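## Task

Adjust the mixer tap to lukewarm at maximum flow: swing the lever so it points straight ahead over the spout, and raise it to the top of its travel. The lever must stay in that setting without the robot holding it.

## Robot and tools

Robot: two FANUC CRX-5iA six-joint arms, left_arm and right_arm, each carrying a Robotiq 140 mm two-finger gripper and a wrist camera. The names are labels only and do not tell you which side of an image an arm appears on.

Scene frame: origin on the table surface between the arms, +x out over the table, +z up, left_arm on the +y side. Arm bases (URDF root link): left_arm at (+0.001, +0.318, 0) m with quat_wxyz (+0.999, 0, 0, -0.047); right_arm at (+0.058, -0.395, 0) m with quat_wxyz (+0.999, 0, 0, -0.049). The gripper frame has fingers along its +z and closing along its y. end_effector_position is the spot between the pads when closed; closed fingertips extend about 33 mm past it, open ones about 9 mm. Closing pushes the tips roughly 24 mm farther from the arm, so keep clearance above surfaces. Printed hand positions can be off, more so at long reach.

Tool execute_actions, argument actions: a list holding zero or one item. Empty list: no command, just returns the state. A wait item {"steps": N}, N up to 300, sends nothing and returns after N control steps (each 1/30 s) counted from the previous result. A motion item {"rows": [...], "steps": N}: N from 1 to 15 (default 15); 1 to 15 rows, one used per step, the final row reused if rows run out. Optional pictures (boolean) toggles camera images, which are included by default. A refused call moves nothing.

Each row is one flat list of 18 numbers, each in [-1, 1], always for both arms: left_arm first (six joint values, then gripper position, force_limit, speed), then right_arm in the same nine-number order. Joint order: waist, shoulder, elbow, forearm roll, wrist pitch, wrist roll.

Joint values are scaled offsets, not poses. They are measured from the joint angles printed in the most recent result that lists them (before any such result in the scene, and for later calls within one reply, from where the arm is when the action begins). They are not relative to the previous row. Scale: 1.0 equals 1.983 rad for waist and shoulder, 2.38 rad for elbow, 2.975 rad for forearm roll, wrist pitch and wrist roll. Sending all zeros is not a pause; it drives the arm back to the reference angles. Joint ranges (rad): waist -3.491..3.491, shoulder -3.140..3.140, elbow -1.187..4.328, forearm roll -3.316..3.316, wrist pitch -3.140..3.140, wrist roll -3.927..3.927. A request more than 0.010 rad beyond a range end is refused; true ends may differ by about 0.010 rad, and overshooting requests are clipped at the real end, reported as "joint sent to its limit" (possibly referring to an earlier action). Absence of that line does not prove there is more room.

Motion limits: joint target speed caps of 2.62 (waist, shoulder), 3.14 (elbow), 3.93 (wrist joints) rad/s, 0.5 s to accelerate, joints of one arm synchronized. Targets are kept within 0.805 rad (waist, shoulder), 0.966 (elbow), 1.21 (wrist joints) of the measured angle, and are pulled back if they would put the gripper more than 70 mm from where it is. Big moves therefore need several calls.

Gripper numbers are absolute settings, not offsets. position: +1 fully open (140 mm), pads touch near -0.8, -1 closes until blocked. force_limit: about 14 N at -1, 60 N at 0, 107 N at +1 (parts up to 40 mm wide). speed: about 30 mm/s at -1, 140 at 0, 250 at +1. To leave a gripper unchanged, repeat its previous three numbers; a 0 is a real command. To tighten while object_status is 2, raise force_limit and switch position between -1 and -0.98.

Results: a state line per arm with end_effector_position (m) and end_effector_quat_wxyz in the scene frame; Joint positions (rad) and Joint velocities (rad/s) per arm in column order; object_status: 0 moving, 1 blocked while opening, 2 blocked while closing (a grip), 3 reached target or pads met. position_measured is in counts, 3 open to 230 pads touching, not linear. "joint command not followed" means a clearance check altered joint targets; HELD marks steps where your row was partly or fully withheld.

Between calls, including while you compose, arms keep heading to the last row's target until motion nearly stops or a step is HELD; then only a new action continues the move.

Hazards: an arm halts for 10 s and drops the rest of its call if contact torque hits a joint load limit (142 N m for waist, shoulder, elbow; 35.6 N m for wrist joints, held weight included) or an external force reaches 150 N; during the halt it yields. Sustained loads heat motors; MOTOR HOT warns, and an OVER-TEMPERATURE FAULT brakes that arm until cooled. Do not let the arms collide or push each other. Avoid drops, slips, slams and hard shoves; release the lever so it stays put on its own.

zoom_image: camera (cam_high, cam_low, cam_left_wrist, cam_right_wrist) and region [x0, y0, x1, y1] in pixels, at most 504 by 504; all images are 504x504 with origin at top-left. read_manual: returns licence texts only. finished_scene: pass the current scene number; it ends the scene irreversibly, grades it and gives the next task.

Each tool is called after "Emit:" as a command line: name --argument value for each argument, lists and objects as JSON in quotes; but a table of rows of numbers goes row by row, as --pt "numbers of a row", without its own name.

## Session

Emit:
execute_actions --actions '[]'

Scene clock: 0.00 s of 6000.00 s.
left_arm: end_effector_position=(+0.4107, -0.5000, +0.2794) position_measured=3 object_status=3 end_effector_quat_wxyz=(-0.113, -0.345, +0.871, -0.331) | right_arm: end_effector_position=(+0.3077, -0.6782, +0.1843) position_measured=3 object_status=3 end_effector_quat_wxyz=(+0.633, -0.572, -0.453, -0.258)
Joint positions: left_arm=[-0.719  0.709  0.68   0.524 -1.025 -0.161] | right_arm=[-0.834  0.936  0.619 -0.778 -2.623 -2.818]
Joint velocities: left_arm=[-0.    -0.001  0.001 -0.    -0.    -0.   ] | right_arm=[-0.001  0.    -0.     0.    -0.001  0.002]

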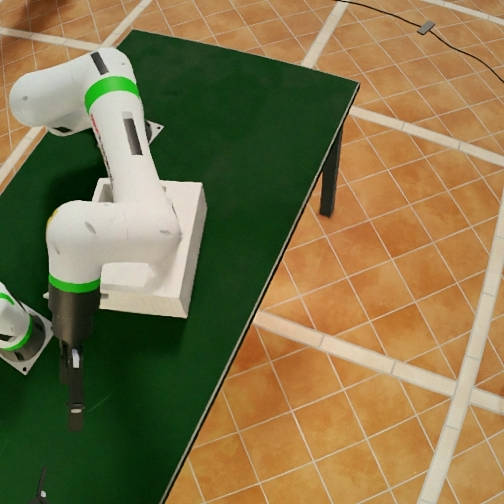

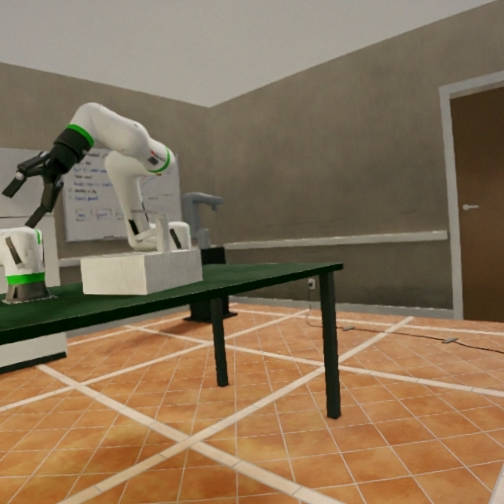

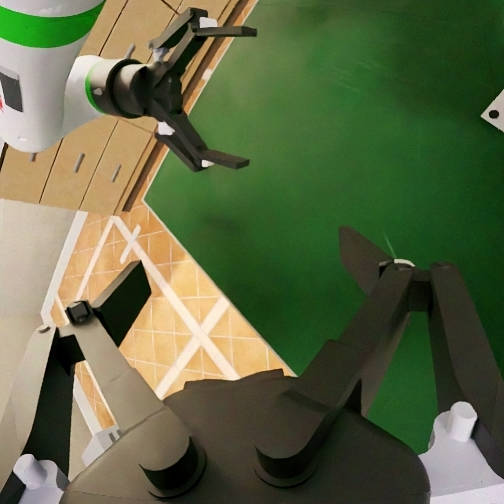

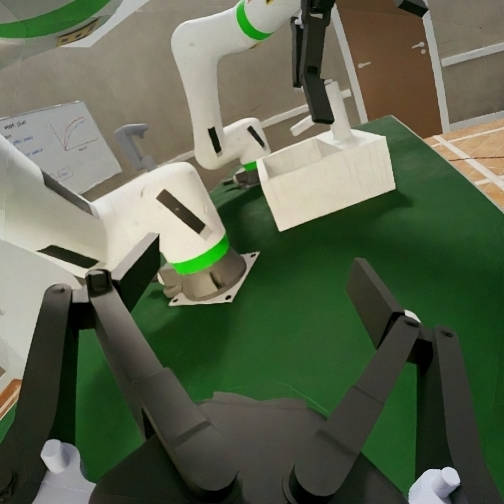

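Emit:
execute_actions --actions '[{"rows":[[0,-0.357,-0.07,-0.176,-0.1,0.054,1,0,0,0,0,0,0,0,0,1,0,0]]}]' --pictures false

Emit:
execute_actions --actions '[{"steps":45}]'

Scene clock: 13.60 s of 6000.00 s.
left_arm: end_effector_position=(+0.3779, -0.4030, +0.4068) position_measured=3 object_status=3 end_effector_quat_wxyz=(-0.014, -0.323, +0.884, -0.337) | right_arm: end_effector_position=(+0.3077, -0.6782, +0.1843) position_measured=3 object_status=3 end_effector_quat_wxyz=(+0.633, -0.572, -0.453, -0.258)
Joint positions: left_arm=[-0.719  0.415  0.611  0.307 -1.148 -0.094] | right_arm=[-0.834  0.936  0.619 -0.778 -2.623 -2.818]
Joint velocities: left_arm=[ 0.    -0.709 -0.166 -0.52  -0.296  0.16 ] | right_arm=[-0.    -0.     0.    -0.    -0.     0.001]
Steps of this call (steps 1 to 90: nothing new was sent; then 10.10 s passed at rest; steps 91 to 105: all 15 steps of this action). Readings (joint positions | what the end effector reports):
91: left_arm=[-0.719 0.709 0.680 0.524 -1.025 -0.161] | right_arm=[-0.834 0.936 0.619 -0.778 -2.623 -2.818] | left_arm position_measured=3 object_status=3 | right_arm position_measured=3 object_status=3
92: left_arm=[-0.719 0.705 0.679 0.521 -1.026 -0.160] | right_arm=[-0.834 0.936 0.619 -0.778 -2.623 -2.818] | left_arm position_measured=3 object_status=3 | right_arm position_measured=3 object_status=3
94: left_arm=[-0.719 0.680 0.673 0.502 -1.037 -0.154] | right_arm=[-0.834 0.936 0.619 -0.778 -2.623 -2.818] | left_arm position_measured=3 object_status=3 | right_arm position_measured=3 object_status=3
98: left_arm=[-0.719 0.582 0.650 0.431 -1.078 -0.132] | right_arm=[-0.834 0.936 0.619 -0.778 -2.623 -2.818] | left_arm position_measured=3 object_status=3 | right_arm position_measured=3 object_status=3
105: the state above

Scene clock: 15.10 s of 6000.00 s.
left_arm: end_effector_position=(+0.3332, -0.2222, +0.5474) position_measured=3 object_status=3 end_effector_quat_wxyz=(+0.137, -0.344, +0.863, -0.345) | right_arm: end_effector_position=(+0.3077, -0.6782, +0.1843) position_measured=3 object_status=3 end_effector_quat_wxyz=(+0.633, -0.572, -0.453, -0.258)
Joint positions: left_arm=[-0.719  0.001  0.513  0.001 -1.322 -0.   ] | right_arm=[-0.834  0.936  0.619 -0.778 -2.623 -2.818]
Joint velocities: left_arm=[ 0.     0.     0.     0.001 -0.    -0.   ] | right_arm=[ 0.001 -0.     0.     0.    -0.    -0.001]
Steps of this call (steps 1 to 45: the robot went on to your last target). Readings (joint positions | what the end effector reports):
1: left_arm=[-0.719 0.391 0.605 0.289 -1.158 -0.089] | right_arm=[-0.834 0.936 0.619 -0.778 -2.623 -2.818] | left_arm position_measured=3 object_status=3 | right_arm position_measured=3 object_status=3
2: left_arm=[-0.719 0.367 0.599 0.271 -1.168 -0.083] | right_arm=[-0.834 0.936 0.619 -0.778 -2.623 -2.818] | left_arm position_measured=3 object_status=3 | right_arm position_measured=3 object_status=3
4: left_arm=[-0.719 0.319 0.588 0.236 -1.188 -0.072] | right_arm=[-0.834 0.936 0.619 -0.778 -2.623 -2.818] | left_arm position_measured=3 object_status=3 | right_arm position_measured=3 object_status=3
8: left_arm=[-0.719 0.224 0.565 0.165 -1.229 -0.051] | right_arm=[-0.834 0.936 0.619 -0.778 -2.623 -2.818] | left_arm position_measured=3 object_status=3 | right_arm position_measured=3 object_status=3
45: the state above
All arms were judged still, so your last target was given up. Only a new action makes them travel on or press farther. Fingers that are still opening or closing keep moving.

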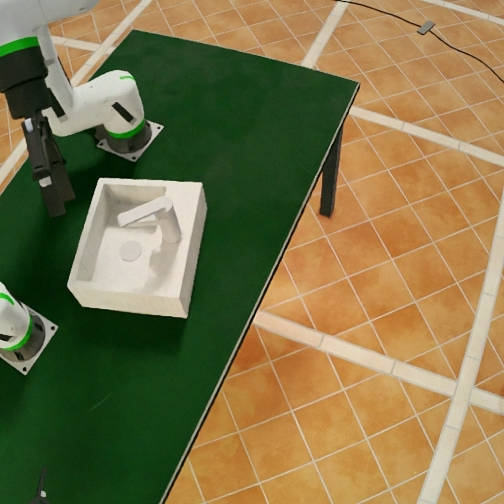

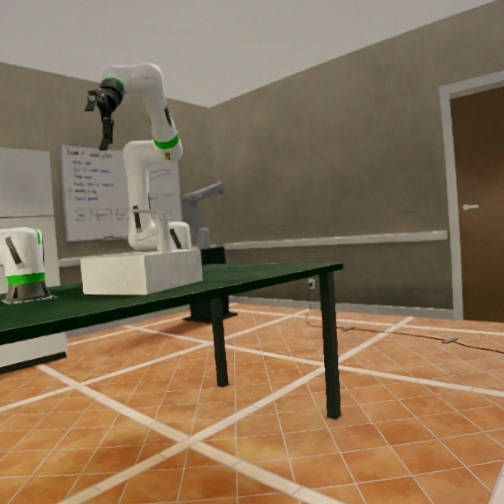

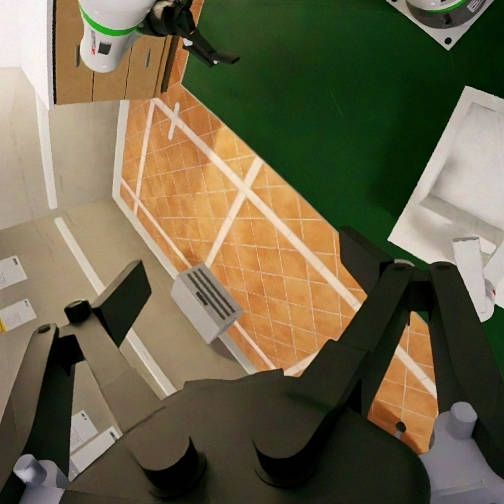

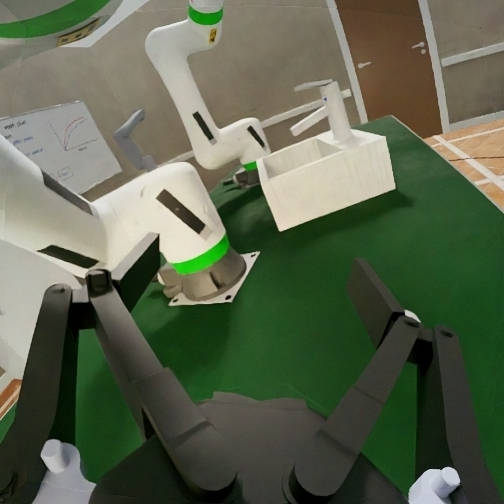

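Emit:
zoom_image --camera "cam_high" --region '[0,100,240,380]'

Emit:
zoom_image --camera "cam_right_wrist" --region '[240,50,420,230]'

Emit:
zoom_image --camera "cam_low" --region '[70,180,230,310]'

Region (0, 100, 240, 380) of cam_high's 504x504 image, scaled by 1.800, with more detail than that image has; it fills the left 432 columns of this view, and the rest is white.

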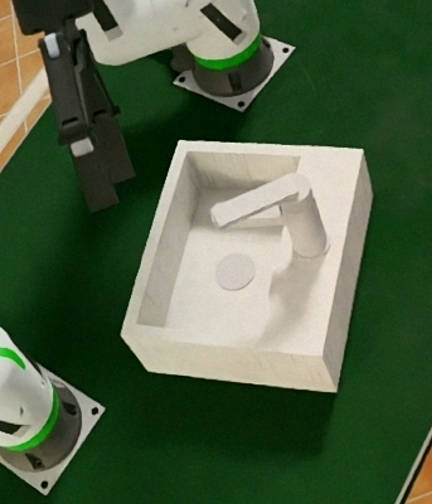

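Region (240, 50, 420, 230) of cam_right_wrist's 504x504 image, scaled by 2.800, with more detail than that image has.

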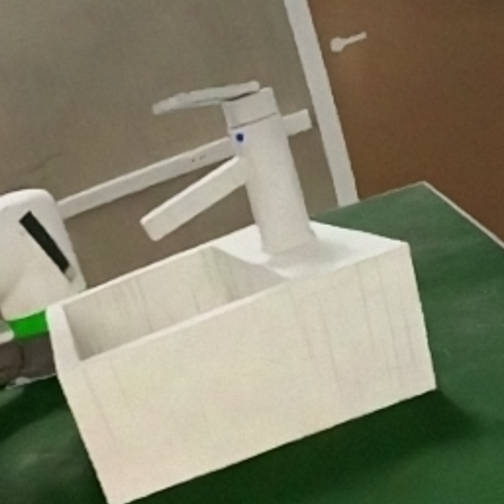

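Region (70, 180, 230, 310) of cam_low's 504x504 image, scaled by 3.150, with more detail than that image has; it fills the top 410 rows of this view, and the rest is white.

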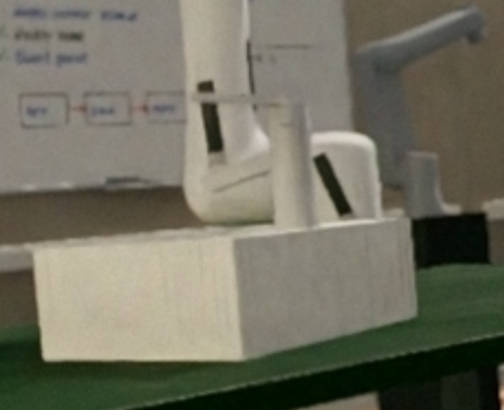

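Emit:
execute_actions --actions '[{"rows":[[0.077,-0.051,-0.087,0,-0.22,0,1,0,0,0,0,0,0,0,0,1,0,0]]}]' --pictures false

Emit:
execute_actions --actions '[{"steps":30}]'

Scene clock: 33.17 s of 6000.00 s.
left_arm: end_effector_position=(+0.2661, -0.0875, +0.4394) position_measured=3 object_status=3 end_effector_quat_wxyz=(+0.061, -0.408, +0.901, -0.135) | right_arm: end_effector_position=(+0.3077, -0.6782, +0.1843) position_measured=3 object_status=3 end_effector_quat_wxyz=(+0.633, -0.572, -0.453, -0.258)
Joint positions: left_arm=[-0.626 -0.061  0.387  0.001 -1.721 -0.   ] | right_arm=[-0.834  0.936  0.619 -0.778 -2.623 -2.818]
Joint velocities: left_arm=[ 0.224 -0.147 -0.305  0.    -0.952 -0.   ] | right_arm=[-0.001  0.001 -0.    -0.     0.    -0.001]
Steps of this call (steps 1 to 90: nothing new was sent; then 14.57 s passed at rest; steps 91 to 105: all 15 steps of this action). Readings (joint positions | what the end effector reports):
91: left_arm=[-0.719 0.001 0.513 0.001 -1.323 -0.000] | right_arm=[-0.834 0.936 0.619 -0.778 -2.623 -2.818] | left_arm position_measured=3 object_status=3 | right_arm position_measured=3 object_status=3
92: left_arm=[-0.718 0.000 0.511 0.001 -1.329 -0.000] | right_arm=[-0.834 0.936 0.619 -0.778 -2.623 -2.818] | left_arm position_measured=3 object_status=3 | right_arm position_measured=3 object_status=3
94: left_arm=[-0.709 -0.006 0.499 0.001 -1.367 -0.000] | right_arm=[-0.834 0.936 0.619 -0.778 -2.623 -2.818] | left_arm position_measured=3 object_status=3 | right_arm position_measured=3 object_status=3
98: left_arm=[-0.678 -0.026 0.458 0.001 -1.497 -0.000] | right_arm=[-0.834 0.936 0.619 -0.778 -2.623 -2.818] | left_arm position_measured=3 object_status=3 | right_arm position_measured=3 object_status=3
105: the state above

Scene clock: 34.17 s of 6000.00 s.
left_arm: end_effector_position=(+0.2006, -0.0017, +0.4063) position_measured=3 object_status=3 end_effector_quat_wxyz=(-0.000, -0.440, +0.898, -0.000) | right_arm: end_effector_position=(+0.3077, -0.6782, +0.1843) position_measured=3 object_status=3 end_effector_quat_wxyz=(+0.633, -0.572, -0.453, -0.258)
Joint positions: left_arm=[-0.566 -0.1    0.306  0.001 -1.977 -0.   ] | right_arm=[-0.834  0.936  0.619 -0.778 -2.623 -2.818]
Joint velocities: left_arm=[ 0.001 -0.002 -0.    -0.    -0.    -0.   ] | right_arm=[-0.001  0.001 -0.    -0.     0.001  0.002]
Steps of this call (steps 1 to 30: the robot went on to your last target). Readings (joint positions | what the end effector reports):
1: left_arm=[-0.618 -0.066 0.376 0.001 -1.754 -0.000] | right_arm=[-0.834 0.936 0.619 -0.778 -2.623 -2.818] | left_arm position_measured=3 object_status=3 | right_arm position_measured=3 object_status=3
2: left_arm=[-0.611 -0.071 0.366 0.001 -1.787 -0.000] | right_arm=[-0.834 0.936 0.619 -0.778 -2.623 -2.818] | left_arm position_measured=3 object_status=3 | right_arm position_measured=3 object_status=3
4: left_arm=[-0.595 -0.081 0.345 0.001 -1.852 -0.000] | right_arm=[-0.834 0.936 0.619 -0.778 -2.623 -2.818] | left_arm position_measured=3 object_status=3 | right_arm position_measured=3 object_status=3
8: left_arm=[-0.571 -0.097 0.312 0.001 -1.957 -0.000] | right_arm=[-0.834 0.936 0.619 -0.778 -2.623 -2.818] | left_arm position_measured=3 object_status=3 | right_arm position_measured=3 object_status=3
30: the state above
All arms were judged still, so your last target was given up. Only a new action makes them travel on or press farther. Fingers that are still opening or closing keep moving.

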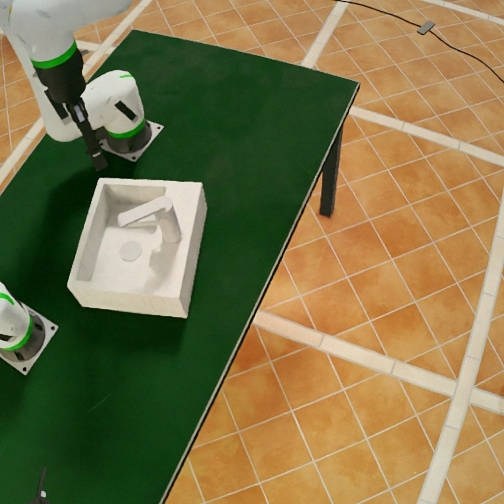

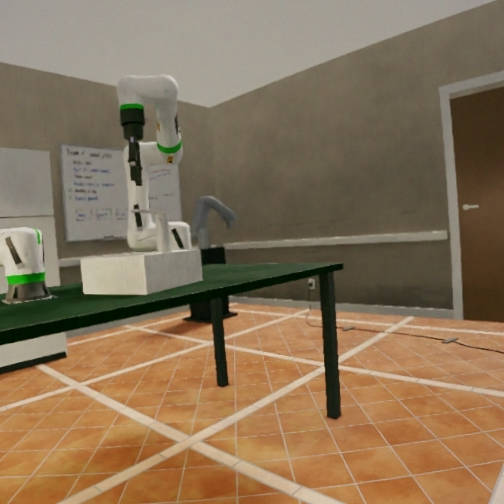

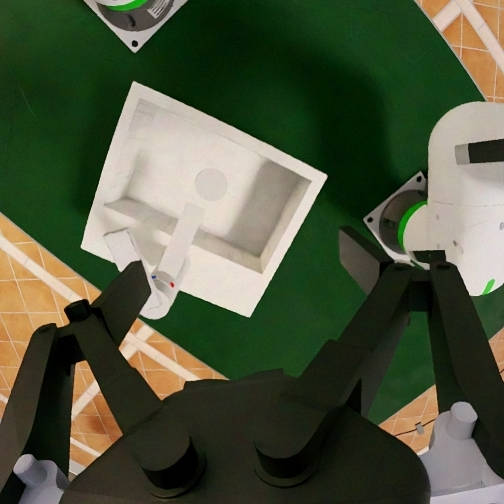

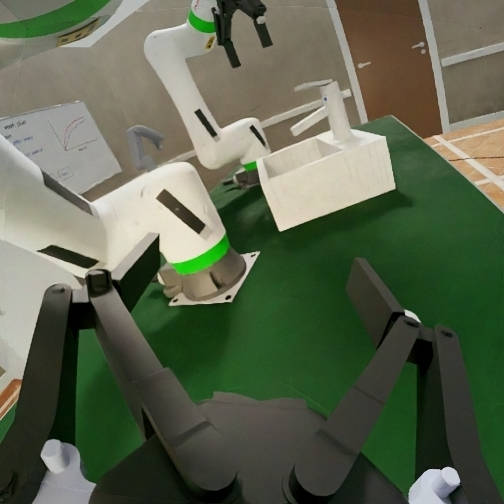

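Emit:
execute_actions --actions '[{"rows":[[0.0257,0.1296,0.0324,0,0.0605,0.034,0.2,-0.5,0,0,0,0,0,0,0,1,0,0]]}]' --pictures false

Emit:
execute_actions --actions '[{"steps":20}]'

Scene clock: 65.73 s of 6000.00 s.
left_arm: end_effector_position=(+0.3192, -0.0634, +0.3322) position_measured=103 object_status=0 end_effector_quat_wxyz=(-0.000, -0.505, +0.863, +0.000) | right_arm: end_effector_position=(+0.3077, -0.6782, +0.1843) position_measured=3 object_status=3 end_effector_quat_wxyz=(+0.633, -0.572, -0.453, -0.258)
Joint positions: left_arm=[-0.517  0.15   0.381  0.001 -1.802  0.098] | right_arm=[-0.834  0.936  0.619 -0.778 -2.623 -2.818]
Joint velocities: left_arm=[0.041 0.209 0.062 0.    0.145 0.082] | right_arm=[ 0.     0.001  0.    -0.     0.    -0.001]
Steps of this call (steps 1 to 90: nothing new was sent; then 28.07 s passed at rest; steps 91 to 105: all 15 steps of this action). Readings (joint positions | what the end effector reports):
91: left_arm=[-0.566 -0.100 0.306 0.001 -1.977 -0.000] | right_arm=[-0.834 0.936 0.619 -0.778 -2.623 -2.818] | left_arm position_measured=3 object_status=0 | right_arm position_measured=3 object_status=3
92: left_arm=[-0.566 -0.096 0.307 0.001 -1.975 0.002] | right_arm=[-0.834 0.936 0.619 -0.778 -2.623 -2.818] | left_arm position_measured=8 object_status=0 | right_arm position_measured=3 object_status=3
94: left_arm=[-0.561 -0.071 0.315 0.001 -1.956 0.011] | right_arm=[-0.834 0.936 0.619 -0.778 -2.623 -2.818] | left_arm position_measured=23 object_status=0 | right_arm position_measured=3 object_status=3
98: left_arm=[-0.542 0.022 0.342 0.001 -1.892 0.048] | right_arm=[-0.834 0.936 0.619 -0.778 -2.623 -2.818] | left_arm position_measured=53 object_status=0 | right_arm position_measured=3 object_status=3
105: the state above

Scene clock: 66.40 s of 6000.00 s.
left_arm: end_effector_position=(+0.3226, -0.0649, +0.3299) position_measured=104 object_status=3 end_effector_quat_wxyz=(-0.000, -0.507, +0.862, -0.000) | right_arm: end_effector_position=(+0.3077, -0.6782, +0.1843) position_measured=3 object_status=3 end_effector_quat_wxyz=(+0.633, -0.572, -0.453, -0.258)
Joint positions: left_arm=[-0.515  0.157  0.383  0.001 -1.797  0.101] | right_arm=[-0.834  0.936  0.619 -0.778 -2.623 -2.818]
Joint velocities: left_arm=[ 0.    -0.001 -0.     0.     0.    -0.001] | right_arm=[ 0.     0.001 -0.     0.     0.    -0.001]
Steps of this call (steps 1 to 15: the robot went on to your last target; steps 16 to 20: nothing new was sent). Readings (joint positions | what the end effector reports):
1: left_arm=[-0.516 0.155 0.382 0.001 -1.798 0.100] | right_arm=[-0.834 0.936 0.619 -0.778 -2.623 -2.818] | left_arm position_measured=104 object_status=0 | right_arm position_measured=3 object_status=3
2: left_arm=[-0.516 0.156 0.383 0.001 -1.797 0.100] | right_arm=[-0.834 0.936 0.619 -0.778 -2.623 -2.818] | left_arm position_measured=104 object_status=0 | right_arm position_measured=3 object_status=3
4: left_arm=[-0.516 0.156 0.383 0.001 -1.797 0.101] | right_arm=[-0.834 0.936 0.619 -0.778 -2.623 -2.818] | left_arm position_measured=104 object_status=0 | right_arm position_measured=3 object_status=3
8: left_arm=[-0.515 0.157 0.383 0.001 -1.797 0.101] | right_arm=[-0.834 0.936 0.619 -0.778 -2.623 -2.818] | left_arm position_measured=104 object_status=3 | right_arm position_measured=3 object_status=3
20: the state above
All arms were judged still, so your last target was given up. Only a new action makes them travel on or press farther. Fingers that are still opening or closing keep moving.

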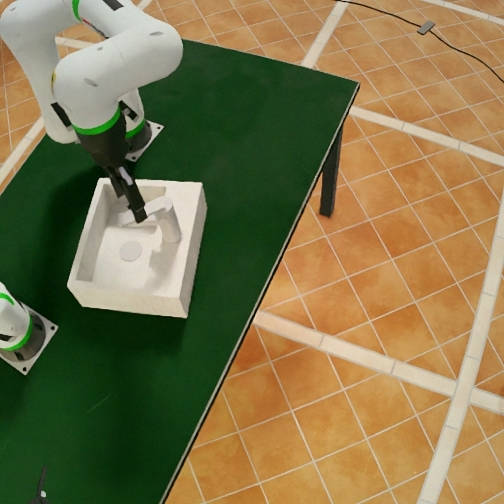

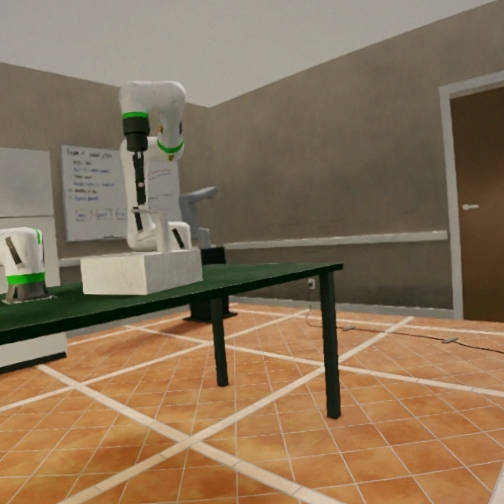

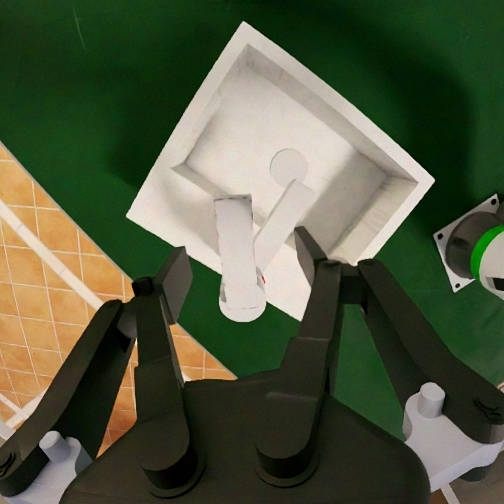

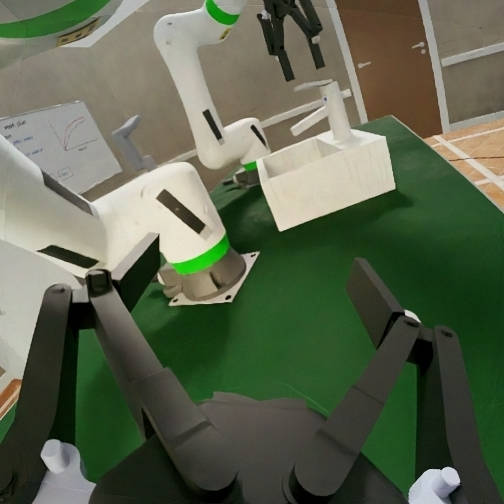

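Emit:
execute_actions --actions '[{"rows":[[0,-0.01,-0.055,0,0.0373,0,0.2,-0.5,0,0,0,0,0,0,0,1,0,0]]}]' --pictures false

Emit:
execute_actions --actions '[{"rows":[[0,0,0,0,0,0,-1,-0.5,-0.3,0,0,0,0,0,0,1,0,0]]}]' --pictures false

Emit:
execute_actions --actions '[{"steps":12}]'

Scene clock: 73.70 s of 6000.00 s.
left_arm: end_effector_position=(+0.3226, -0.0650, +0.2841) position_measured=104 object_status=3 end_effector_quat_wxyz=(-0.000, -0.507, +0.862, -0.000) | right_arm: end_effector_position=(+0.3077, -0.6782, +0.1843) position_measured=3 object_status=3 end_effector_quat_wxyz=(+0.633, -0.572, -0.453, -0.258)
Joint positions: left_arm=[-0.515  0.137  0.252  0.001 -1.686  0.101] | right_arm=[-0.834  0.936  0.619 -0.778 -2.623 -2.818]
Joint velocities: left_arm=[ 0.001 -0.001 -0.002 -0.001  0.001 -0.   ] | right_arm=[-0.    -0.001  0.     0.    -0.    -0.002]
Steps of this call (steps 1 to 90: nothing new was sent; then 3.80 s passed at rest; steps 91 to 105: all 15 steps of this action). Readings (joint positions | what the end effector reports):
91: left_arm=[-0.515 0.157 0.383 0.001 -1.796 0.101] | right_arm=[-0.834 0.936 0.619 -0.778 -2.623 -2.818] | left_arm position_measured=104 object_status=3 | right_arm position_measured=3 object_status=3
92: left_arm=[-0.515 0.156 0.378 0.001 -1.792 0.101] | right_arm=[-0.834 0.936 0.619 -0.778 -2.623 -2.818] | left_arm position_measured=104 object_status=3 | right_arm position_measured=3 object_status=3
94: left_arm=[-0.515 0.152 0.348 0.001 -1.766 0.101] | right_arm=[-0.834 0.936 0.619 -0.778 -2.623 -2.818] | left_arm position_measured=104 object_status=3 | right_arm position_measured=3 object_status=3
98: left_arm=[-0.515 0.139 0.263 0.001 -1.695 0.101] | right_arm=[-0.834 0.936 0.619 -0.778 -2.623 -2.818] | left_arm position_measured=104 object_status=3 | right_arm position_measured=3 object_status=3
105: the state above

Scene clock: 74.20 s of 6000.00 s.
left_arm: end_effector_position=(+0.3227, -0.0650, +0.2841) position_measured=182 object_status=0 end_effector_quat_wxyz=(-0.000, -0.507, +0.862, -0.000) | right_arm: end_effector_position=(+0.3077, -0.6782, +0.1843) position_measured=3 object_status=3 end_effector_quat_wxyz=(+0.633, -0.572, -0.453, -0.258)
Joint positions: left_arm=[-0.515  0.137  0.252  0.001 -1.685  0.101] | right_arm=[-0.834  0.936  0.619 -0.778 -2.623 -2.818]
Joint velocities: left_arm=[ 0.     0.001 -0.001  0.     0.001  0.   ] | right_arm=[-0.     0.002  0.     0.    -0.001  0.001]
Steps of this call (steps 1 to 15: all 15 steps of this action). Readings (joint positions | what the end effector reports):
1: left_arm=[-0.515 0.137 0.252 0.001 -1.686 0.101] | right_arm=[-0.834 0.936 0.619 -0.778 -2.623 -2.818] | left_arm position_measured=104 object_status=0 | right_arm position_measured=3 object_status=3
2: left_arm=[-0.515 0.137 0.252 0.001 -1.686 0.101] | right_arm=[-0.834 0.936 0.619 -0.778 -2.623 -2.818] | left_arm position_measured=107 object_status=0 | right_arm position_measured=3 object_status=3
4: left_arm=[-0.515 0.137 0.252 0.001 -1.686 0.101] | right_arm=[-0.834 0.936 0.619 -0.778 -2.623 -2.818] | left_arm position_measured=119 object_status=0 | right_arm position_measured=3 object_status=3
8: left_arm=[-0.515 0.137 0.252 0.001 -1.686 0.101] | right_arm=[-0.834 0.936 0.619 -0.778 -2.623 -2.818] | left_arm position_measured=142 object_status=0 | right_arm position_measured=3 object_status=3
15: the state above

Scene clock: 74.60 s of 6000.00 s.
left_arm: end_effector_position=(+0.3227, -0.0650, +0.2841) position_measured=182 object_status=2 end_effector_quat_wxyz=(-0.000, -0.507, +0.862, -0.000) | right_arm: end_effector_position=(+0.3077, -0.6782, +0.1843) position_measured=3 object_status=3 end_effector_quat_wxyz=(+0.633, -0.572, -0.453, -0.258)
Joint positions: left_arm=[-0.515  0.137  0.252  0.001 -1.685  0.101] | right_arm=[-0.834  0.936  0.619 -0.778 -2.623 -2.818]
Joint velocities: left_arm=[ 0.001 -0.     0.001 -0.    -0.002  0.   ] | right_arm=[ 0.    -0.001  0.     0.     0.001 -0.   ]
Steps of this call (steps 1 to 12: the robot went on to your last target). Readings (joint positions | what the end effector reports):
1: left_arm=[-0.515 0.137 0.252 0.001 -1.685 0.101] | right_arm=[-0.834 0.936 0.619 -0.778 -2.623 -2.818] | left_arm position_measured=182 object_status=0 | right_arm position_measured=3 object_status=3
2: left_arm=[-0.515 0.137 0.252 0.001 -1.685 0.101] | right_arm=[-0.834 0.936 0.619 -0.778 -2.623 -2.818] | left_arm position_measured=182 object_status=0 | right_arm position_measured=3 object_status=3
4: left_arm=[-0.515 0.137 0.252 0.001 -1.685 0.101] | right_arm=[-0.834 0.936 0.619 -0.778 -2.623 -2.818] | left_arm position_measured=182 object_status=0 | right_arm position_measured=3 object_status=3
8: left_arm=[-0.515 0.137 0.252 0.001 -1.685 0.101] | right_arm=[-0.834 0.936 0.619 -0.778 -2.623 -2.818] | left_arm position_measured=182 object_status=2 | right_arm position_measured=3 object_status=3
12: the state above

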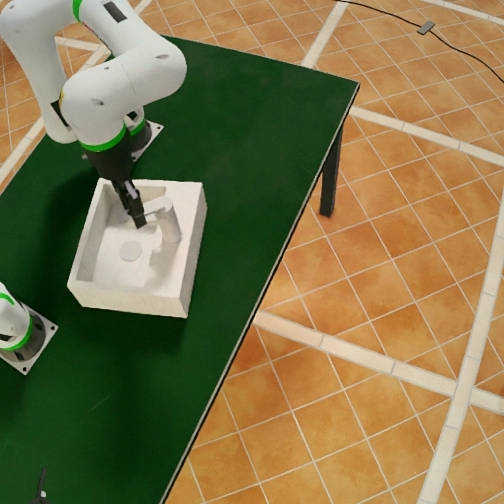

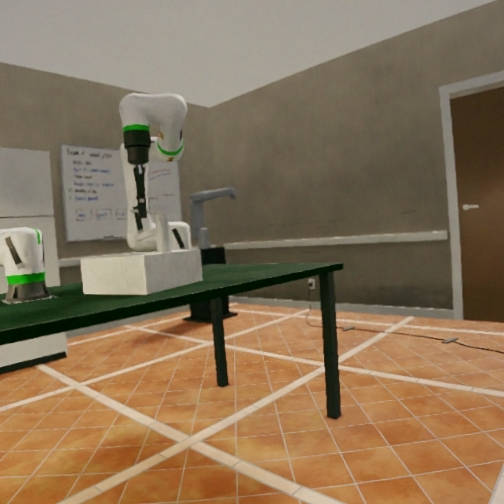

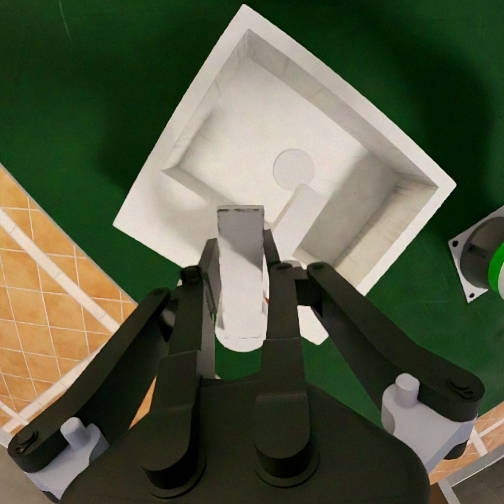

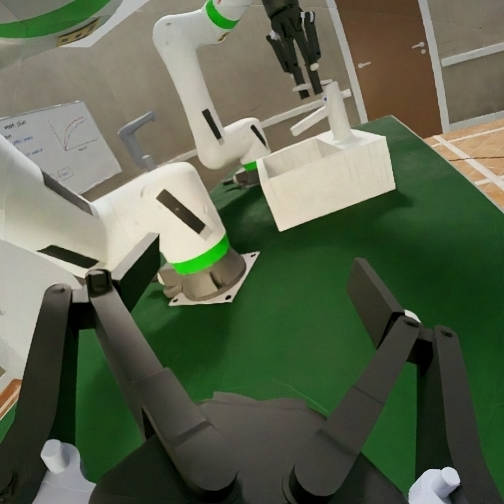

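Emit:
execute_actions --actions '[{"rows":[[0.0022,-0.0343,-0.0315,0,0.0024,-0.119,-1,-0.5,-0.3,0,0,0,0,0,0,1,0,0]]}]' --pictures false

Emit:
execute_actions --actions '[{"rows":[[0.012,-0.0313,-0.027,0,0.0007,-0.119,-1,-0.5,-0.3,0,0,0,0,0,0,1,0,0]]}]' --pictures false

Emit:
execute_actions --actions '[{"steps":10}]'

Scene clock: 84.43 s of 6000.00 s.
left_arm: end_effector_position=(+0.3020, -0.0480, +0.2840) position_measured=182 object_status=2 end_effector_quat_wxyz=(+0.000, -0.349, +0.937, -0.000) | right_arm: end_effector_position=(+0.3077, -0.6782, +0.1843) position_measured=3 object_status=3 end_effector_quat_wxyz=(+0.633, -0.572, -0.453, -0.258)
Joint positions: left_arm=[-0.511  0.069  0.177  0.    -1.678 -0.253] | right_arm=[-0.834  0.936  0.619 -0.778 -2.623 -2.818]
Joint velocities: left_arm=[ 0.002 -0.    -0.001  0.002  0.001 -0.008] | right_arm=[-0.001  0.     0.     0.    -0.    -0.001]
Steps of this call (steps 1 to 15: the robot went on to your last target; steps 16 to 90: nothing new was sent; then 6.33 s passed at rest; steps 91 to 105: all 15 steps of this action). Readings (joint positions | what the end effector reports):
91: left_arm=[-0.515 0.137 0.252 0.001 -1.686 0.101] | right_arm=[-0.834 0.936 0.619 -0.778 -2.623 -2.818] | left_arm position_measured=182 object_status=2 | right_arm position_measured=3 object_status=3
92: left_arm=[-0.515 0.136 0.251 0.001 -1.686 0.095] | right_arm=[-0.834 0.936 0.619 -0.778 -2.623 -2.818] | left_arm position_measured=182 object_status=2 | right_arm position_measured=3 object_status=3
94: left_arm=[-0.515 0.129 0.243 0.001 -1.686 0.056] | right_arm=[-0.834 0.936 0.619 -0.778 -2.623 -2.818] | left_arm position_measured=182 object_status=2 | right_arm position_measured=3 object_status=3
98: left_arm=[-0.512 0.096 0.206 0.000 -1.681 -0.116] | right_arm=[-0.834 0.936 0.619 -0.778 -2.623 -2.818] | left_arm position_measured=182 object_status=2 | right_arm position_measured=3 object_status=3
105: the state above

Scene clock: 84.93 s of 6000.00 s.
left_arm: end_effector_position=(+0.2896, -0.0269, +0.2840) position_measured=182 object_status=2 end_effector_quat_wxyz=(+0.000, -0.191, +0.982, -0.000) | right_arm: end_effector_position=(+0.3077, -0.6782, +0.1843) position_measured=3 object_status=3 end_effector_quat_wxyz=(+0.633, -0.572, -0.453, -0.258)
Joint positions: left_arm=[-0.487  0.007  0.113  0.    -1.676 -0.606] | right_arm=[-0.834  0.936  0.619 -0.778 -2.623 -2.818]
Joint velocities: left_arm=[ 0.     0.001 -0.002  0.001 -0.    -0.008] | right_arm=[-0.    -0.001  0.    -0.    -0.001  0.   ]
Steps of this call (steps 1 to 15: all 15 steps of this action). Readings (joint positions | what the end effector reports):
1: left_arm=[-0.511 0.069 0.177 0.000 -1.678 -0.254] | right_arm=[-0.834 0.936 0.619 -0.778 -2.623 -2.818] | left_arm position_measured=182 object_status=2 | right_arm position_measured=3 object_status=3
2: left_arm=[-0.510 0.068 0.176 0.001 -1.678 -0.260] | right_arm=[-0.834 0.936 0.619 -0.778 -2.623 -2.818] | left_arm position_measured=182 object_status=2 | right_arm position_measured=3 object_status=3
4: left_arm=[-0.508 0.061 0.169 0.001 -1.678 -0.298] | right_arm=[-0.834 0.936 0.619 -0.778 -2.623 -2.818] | left_arm position_measured=182 object_status=2 | right_arm position_measured=3 object_status=3
8: left_arm=[-0.497 0.031 0.138 0.001 -1.677 -0.470] | right_arm=[-0.834 0.936 0.619 -0.778 -2.623 -2.818] | left_arm position_measured=182 object_status=2 | right_arm position_measured=3 object_status=3
15: the state above

Scene clock: 85.27 s of 6000.00 s.
left_arm: end_effector_position=(+0.2895, -0.0269, +0.2840) position_measured=182 object_status=2 end_effector_quat_wxyz=(+0.000, -0.191, +0.982, -0.000) | right_arm: end_effector_position=(+0.3077, -0.6782, +0.1843) position_measured=3 object_status=3 end_effector_quat_wxyz=(+0.633, -0.572, -0.453, -0.258)
Joint positions: left_arm=[-0.487  0.007  0.113  0.    -1.676 -0.607] | right_arm=[-0.834  0.936  0.619 -0.778 -2.623 -2.818]
Joint velocities: left_arm=[ 0.001  0.001 -0.001 -0.001 -0.    -0.   ] | right_arm=[ 0.    -0.001  0.     0.    -0.    -0.001]
Steps of this call (steps 1 to 10: the robot went on to your last target). Readings (joint positions | what the end effector reports):
1: left_arm=[-0.487 0.007 0.113 0.000 -1.676 -0.607] | right_arm=[-0.834 0.936 0.619 -0.778 -2.623 -2.818] | left_arm position_measured=182 object_status=2 | right_arm position_measured=3 object_status=3
2: left_arm=[-0.487 0.007 0.113 0.000 -1.676 -0.607] | right_arm=[-0.834 0.936 0.619 -0.778 -2.623 -2.818] | left_arm position_measured=182 object_status=2 | right_arm position_measured=3 object_status=3
4: left_arm=[-0.487 0.007 0.113 0.000 -1.676 -0.607] | right_arm=[-0.834 0.936 0.619 -0.778 -2.623 -2.818] | left_arm position_measured=182 object_status=2 | right_arm position_measured=3 object_status=3
8: left_arm=[-0.487 0.007 0.113 0.000 -1.676 -0.607] | right_arm=[-0.834 0.936 0.619 -0.778 -2.623 -2.818] | left_arm position_measured=182 object_status=2 | right_arm position_measured=3 object_status=3
10: the state above

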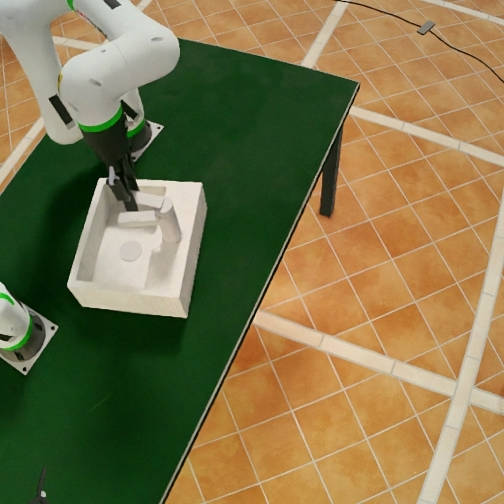

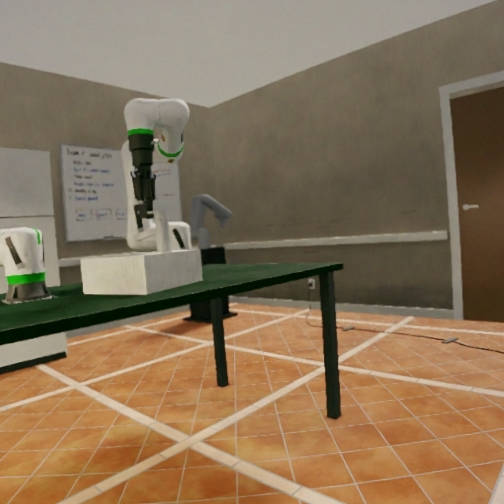

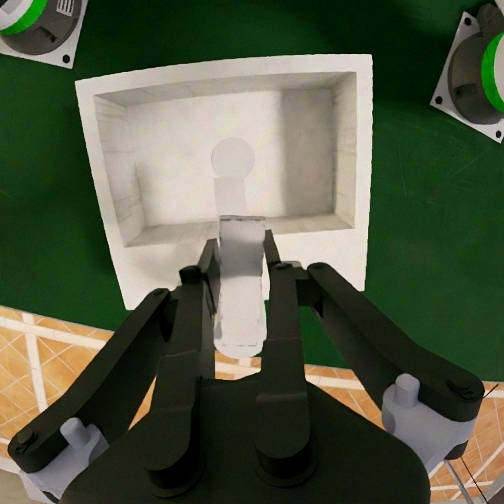

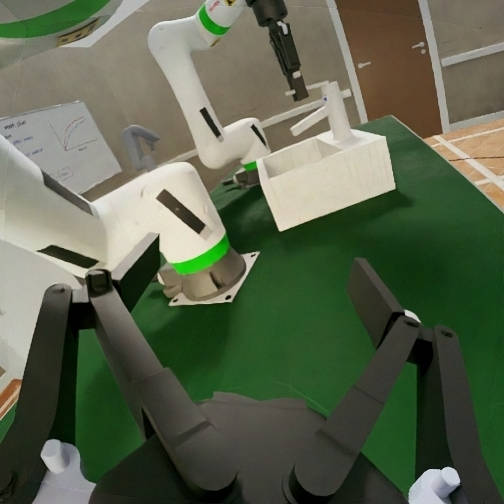

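Emit:
execute_actions --actions '[{"rows":[[0.005,0.009,0.037,0,-0.0235,-0.003,-1,-0.5,-0.3,0,0,0,0,0,0,1,0,0]]}]'

Emit:
zoom_image --camera "cam_right_wrist" --region '[240,20,400,160]'

Emit:
zoom_image --camera "cam_high" --region '[60,150,220,320]'

Scene clock: 101.00 s of 6000.00 s.
left_arm: end_effector_position=(+0.2956, -0.0257, +0.3137) position_measured=182 object_status=2 end_effector_quat_wxyz=(+0.000, -0.191, +0.982, -0.001) | right_arm: end_effector_position=(+0.3077, -0.6782, +0.1843) position_measured=3 object_status=3 end_effector_quat_wxyz=(+0.633, -0.572, -0.453, -0.258)
Joint positions: left_arm=[-0.477  0.025  0.201  0.    -1.746 -0.616] | right_arm=[-0.834  0.936  0.619 -0.778 -2.623 -2.818]
Joint velocities: left_arm=[ 0.     0.     0.003  0.    -0.006  0.   ] | right_arm=[ 0.    -0.002  0.     0.     0.    -0.001]
Steps of this call (steps 1 to 15: the robot went on to your last target; steps 16 to 90: nothing new was sent; then 12.23 s passed at rest; steps 91 to 105: all 15 steps of this action). Readings (joint positions | what the end effector reports):
91: left_arm=[-0.487 0.007 0.114 0.000 -1.676 -0.607] | right_arm=[-0.834 0.936 0.619 -0.778 -2.623 -2.818] | left_arm position_measured=182 object_status=2 | right_arm position_measured=3 object_status=3
92: left_arm=[-0.487 0.008 0.118 0.000 -1.679 -0.607] | right_arm=[-0.834 0.936 0.619 -0.778 -2.623 -2.818] | left_arm position_measured=182 object_status=2 | right_arm position_measured=3 object_status=3
94: left_arm=[-0.483 0.014 0.148 0.001 -1.704 -0.610] | right_arm=[-0.834 0.936 0.619 -0.778 -2.623 -2.818] | left_arm position_measured=182 object_status=2 | right_arm position_measured=3 object_status=3
98: left_arm=[-0.477 0.025 0.199 0.001 -1.744 -0.615] | right_arm=[-0.834 0.936 0.619 -0.778 -2.623 -2.818] | left_arm position_measured=182 object_status=2 | right_arm position_measured=3 object_status=3
105: the state above

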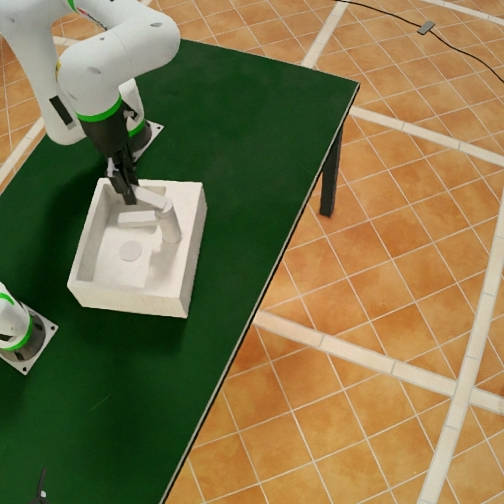

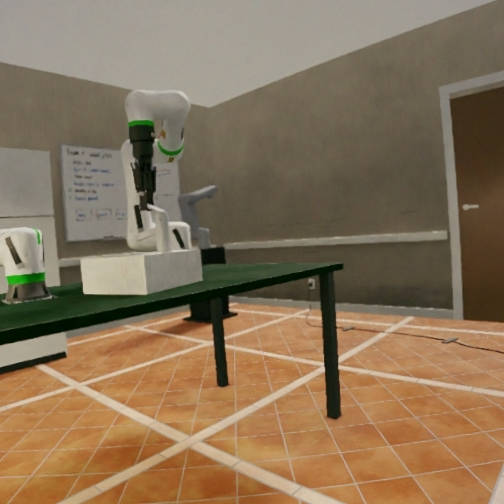

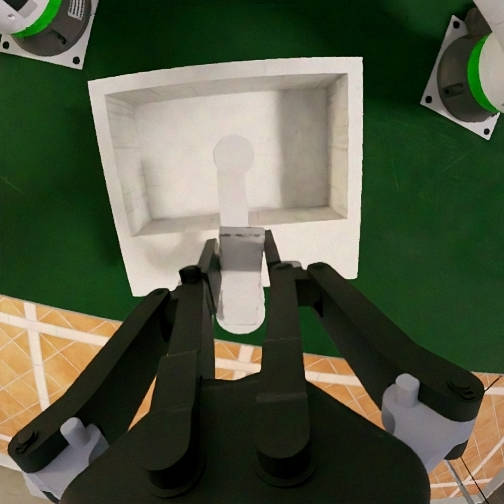

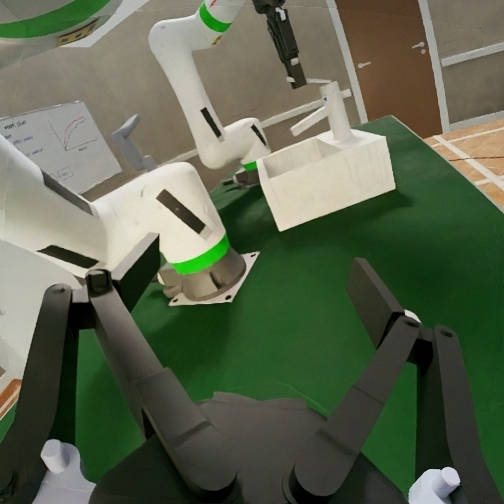

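Region (240, 20, 400, 160) of cam_right_wrist's 504x504 image, scaled by 3.150, with more detail than that image has; it fills the top 441 rows of this view, and the rest is white.

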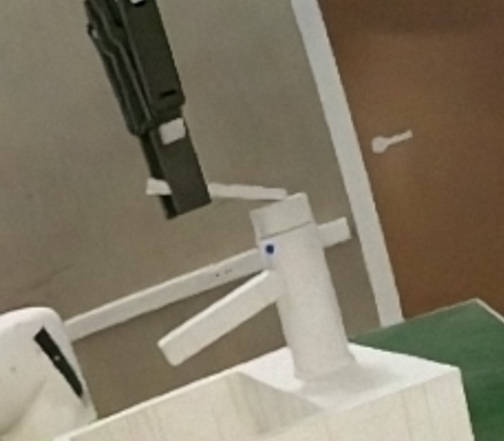

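Region (60, 150, 220, 320) of cam_high's 504x504 image, scaled by 2.965, with more detail than that image has; it fills the left 474 columns of this view, and the rest is white.

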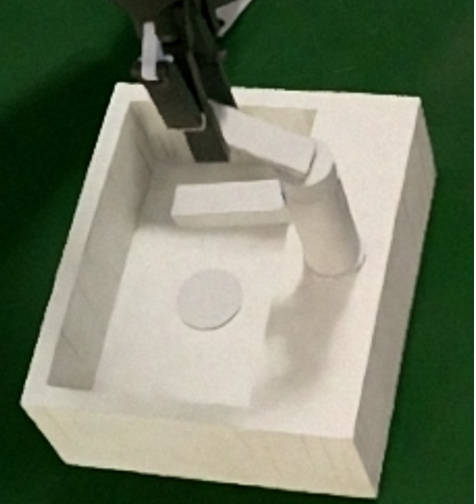

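Emit:
execute_actions --actions '[{"rows":[[0.011,0.012,0.03,0,-0.016,-0.007,-1,-0.5,-0.3,0,0,0,0,0,0,1,0,0]]}]'

Emit:
zoom_image --camera "cam_right_wrist" --region '[240,20,400,160]'

Scene clock: 107.40 s of 6000.00 s.
left_arm: end_effector_position=(+0.3078, -0.0222, +0.3334) position_measured=187 object_status=2 end_effector_quat_wxyz=(+0.000, -0.192, +0.981, -0.000) | right_arm: end_effector_position=(+0.3077, -0.6782, +0.1843) position_measured=3 object_status=3 end_effector_quat_wxyz=(+0.633, -0.572, -0.453, -0.258)
Joint positions: left_arm=[-0.455  0.049  0.272  0.    -1.793 -0.637] | right_arm=[-0.834  0.936  0.619 -0.778 -2.623 -2.818]
Joint velocities: left_arm=[ 0.002  0.001 -0.001 -0.    -0.001 -0.001] | right_arm=[-0.    -0.     0.001  0.     0.     0.   ]
Steps of this call (steps 1 to 15: the robot went on to your last target; steps 16 to 90: nothing new was sent; then 2.90 s passed at rest; steps 91 to 105: all 15 steps of this action). Readings (joint positions | what the end effector reports):
91: left_arm=[-0.477 0.025 0.202 0.000 -1.746 -0.616] | right_arm=[-0.834 0.936 0.619 -0.778 -2.623 -2.818] | left_arm position_measured=182 object_status=2 | right_arm position_measured=3 object_status=3
92: left_arm=[-0.476 0.026 0.206 0.000 -1.749 -0.617] | right_arm=[-0.834 0.936 0.619 -0.778 -2.623 -2.818] | left_arm position_measured=182 object_status=2 | right_arm position_measured=3 object_status=3
94: left_arm=[-0.467 0.036 0.235 0.001 -1.770 -0.626] | right_arm=[-0.834 0.936 0.619 -0.778 -2.623 -2.818] | left_arm position_measured=182 object_status=2 | right_arm position_measured=3 object_status=3
98: left_arm=[-0.456 0.048 0.271 0.000 -1.793 -0.636] | right_arm=[-0.834 0.936 0.619 -0.778 -2.623 -2.818] | left_arm position_measured=186 object_status=0 | right_arm position_measured=3 object_status=3
105: the state above

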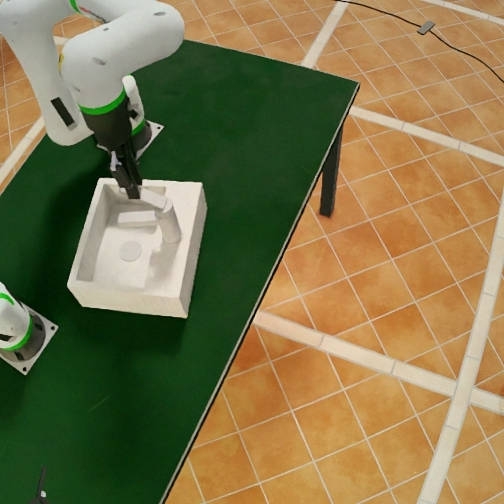

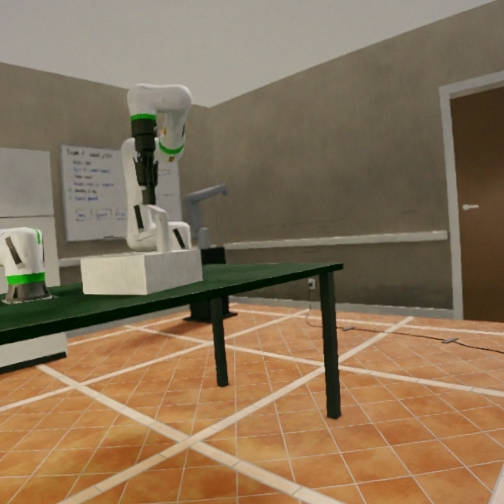

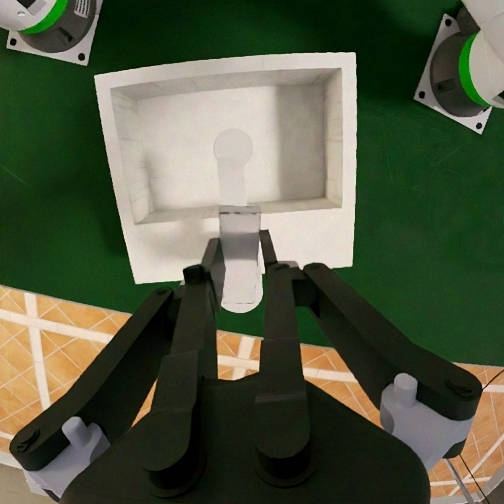

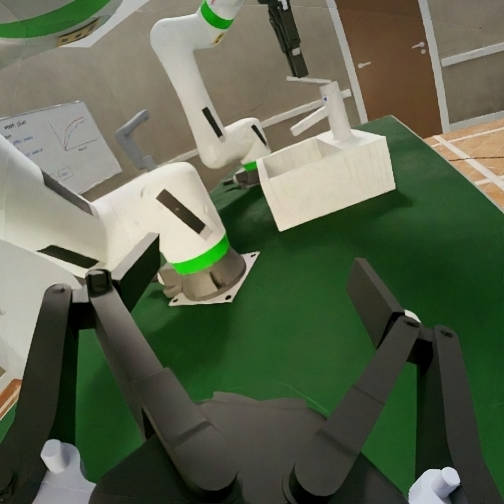

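Region (240, 20, 400, 160) of cam_right_wrist's 504x504 image, scaled by 3.150, with more detail than that image has; it fills the top 441 rows of this view, and the rest is white.

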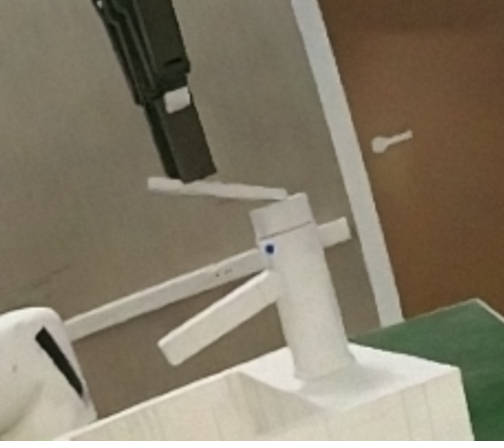

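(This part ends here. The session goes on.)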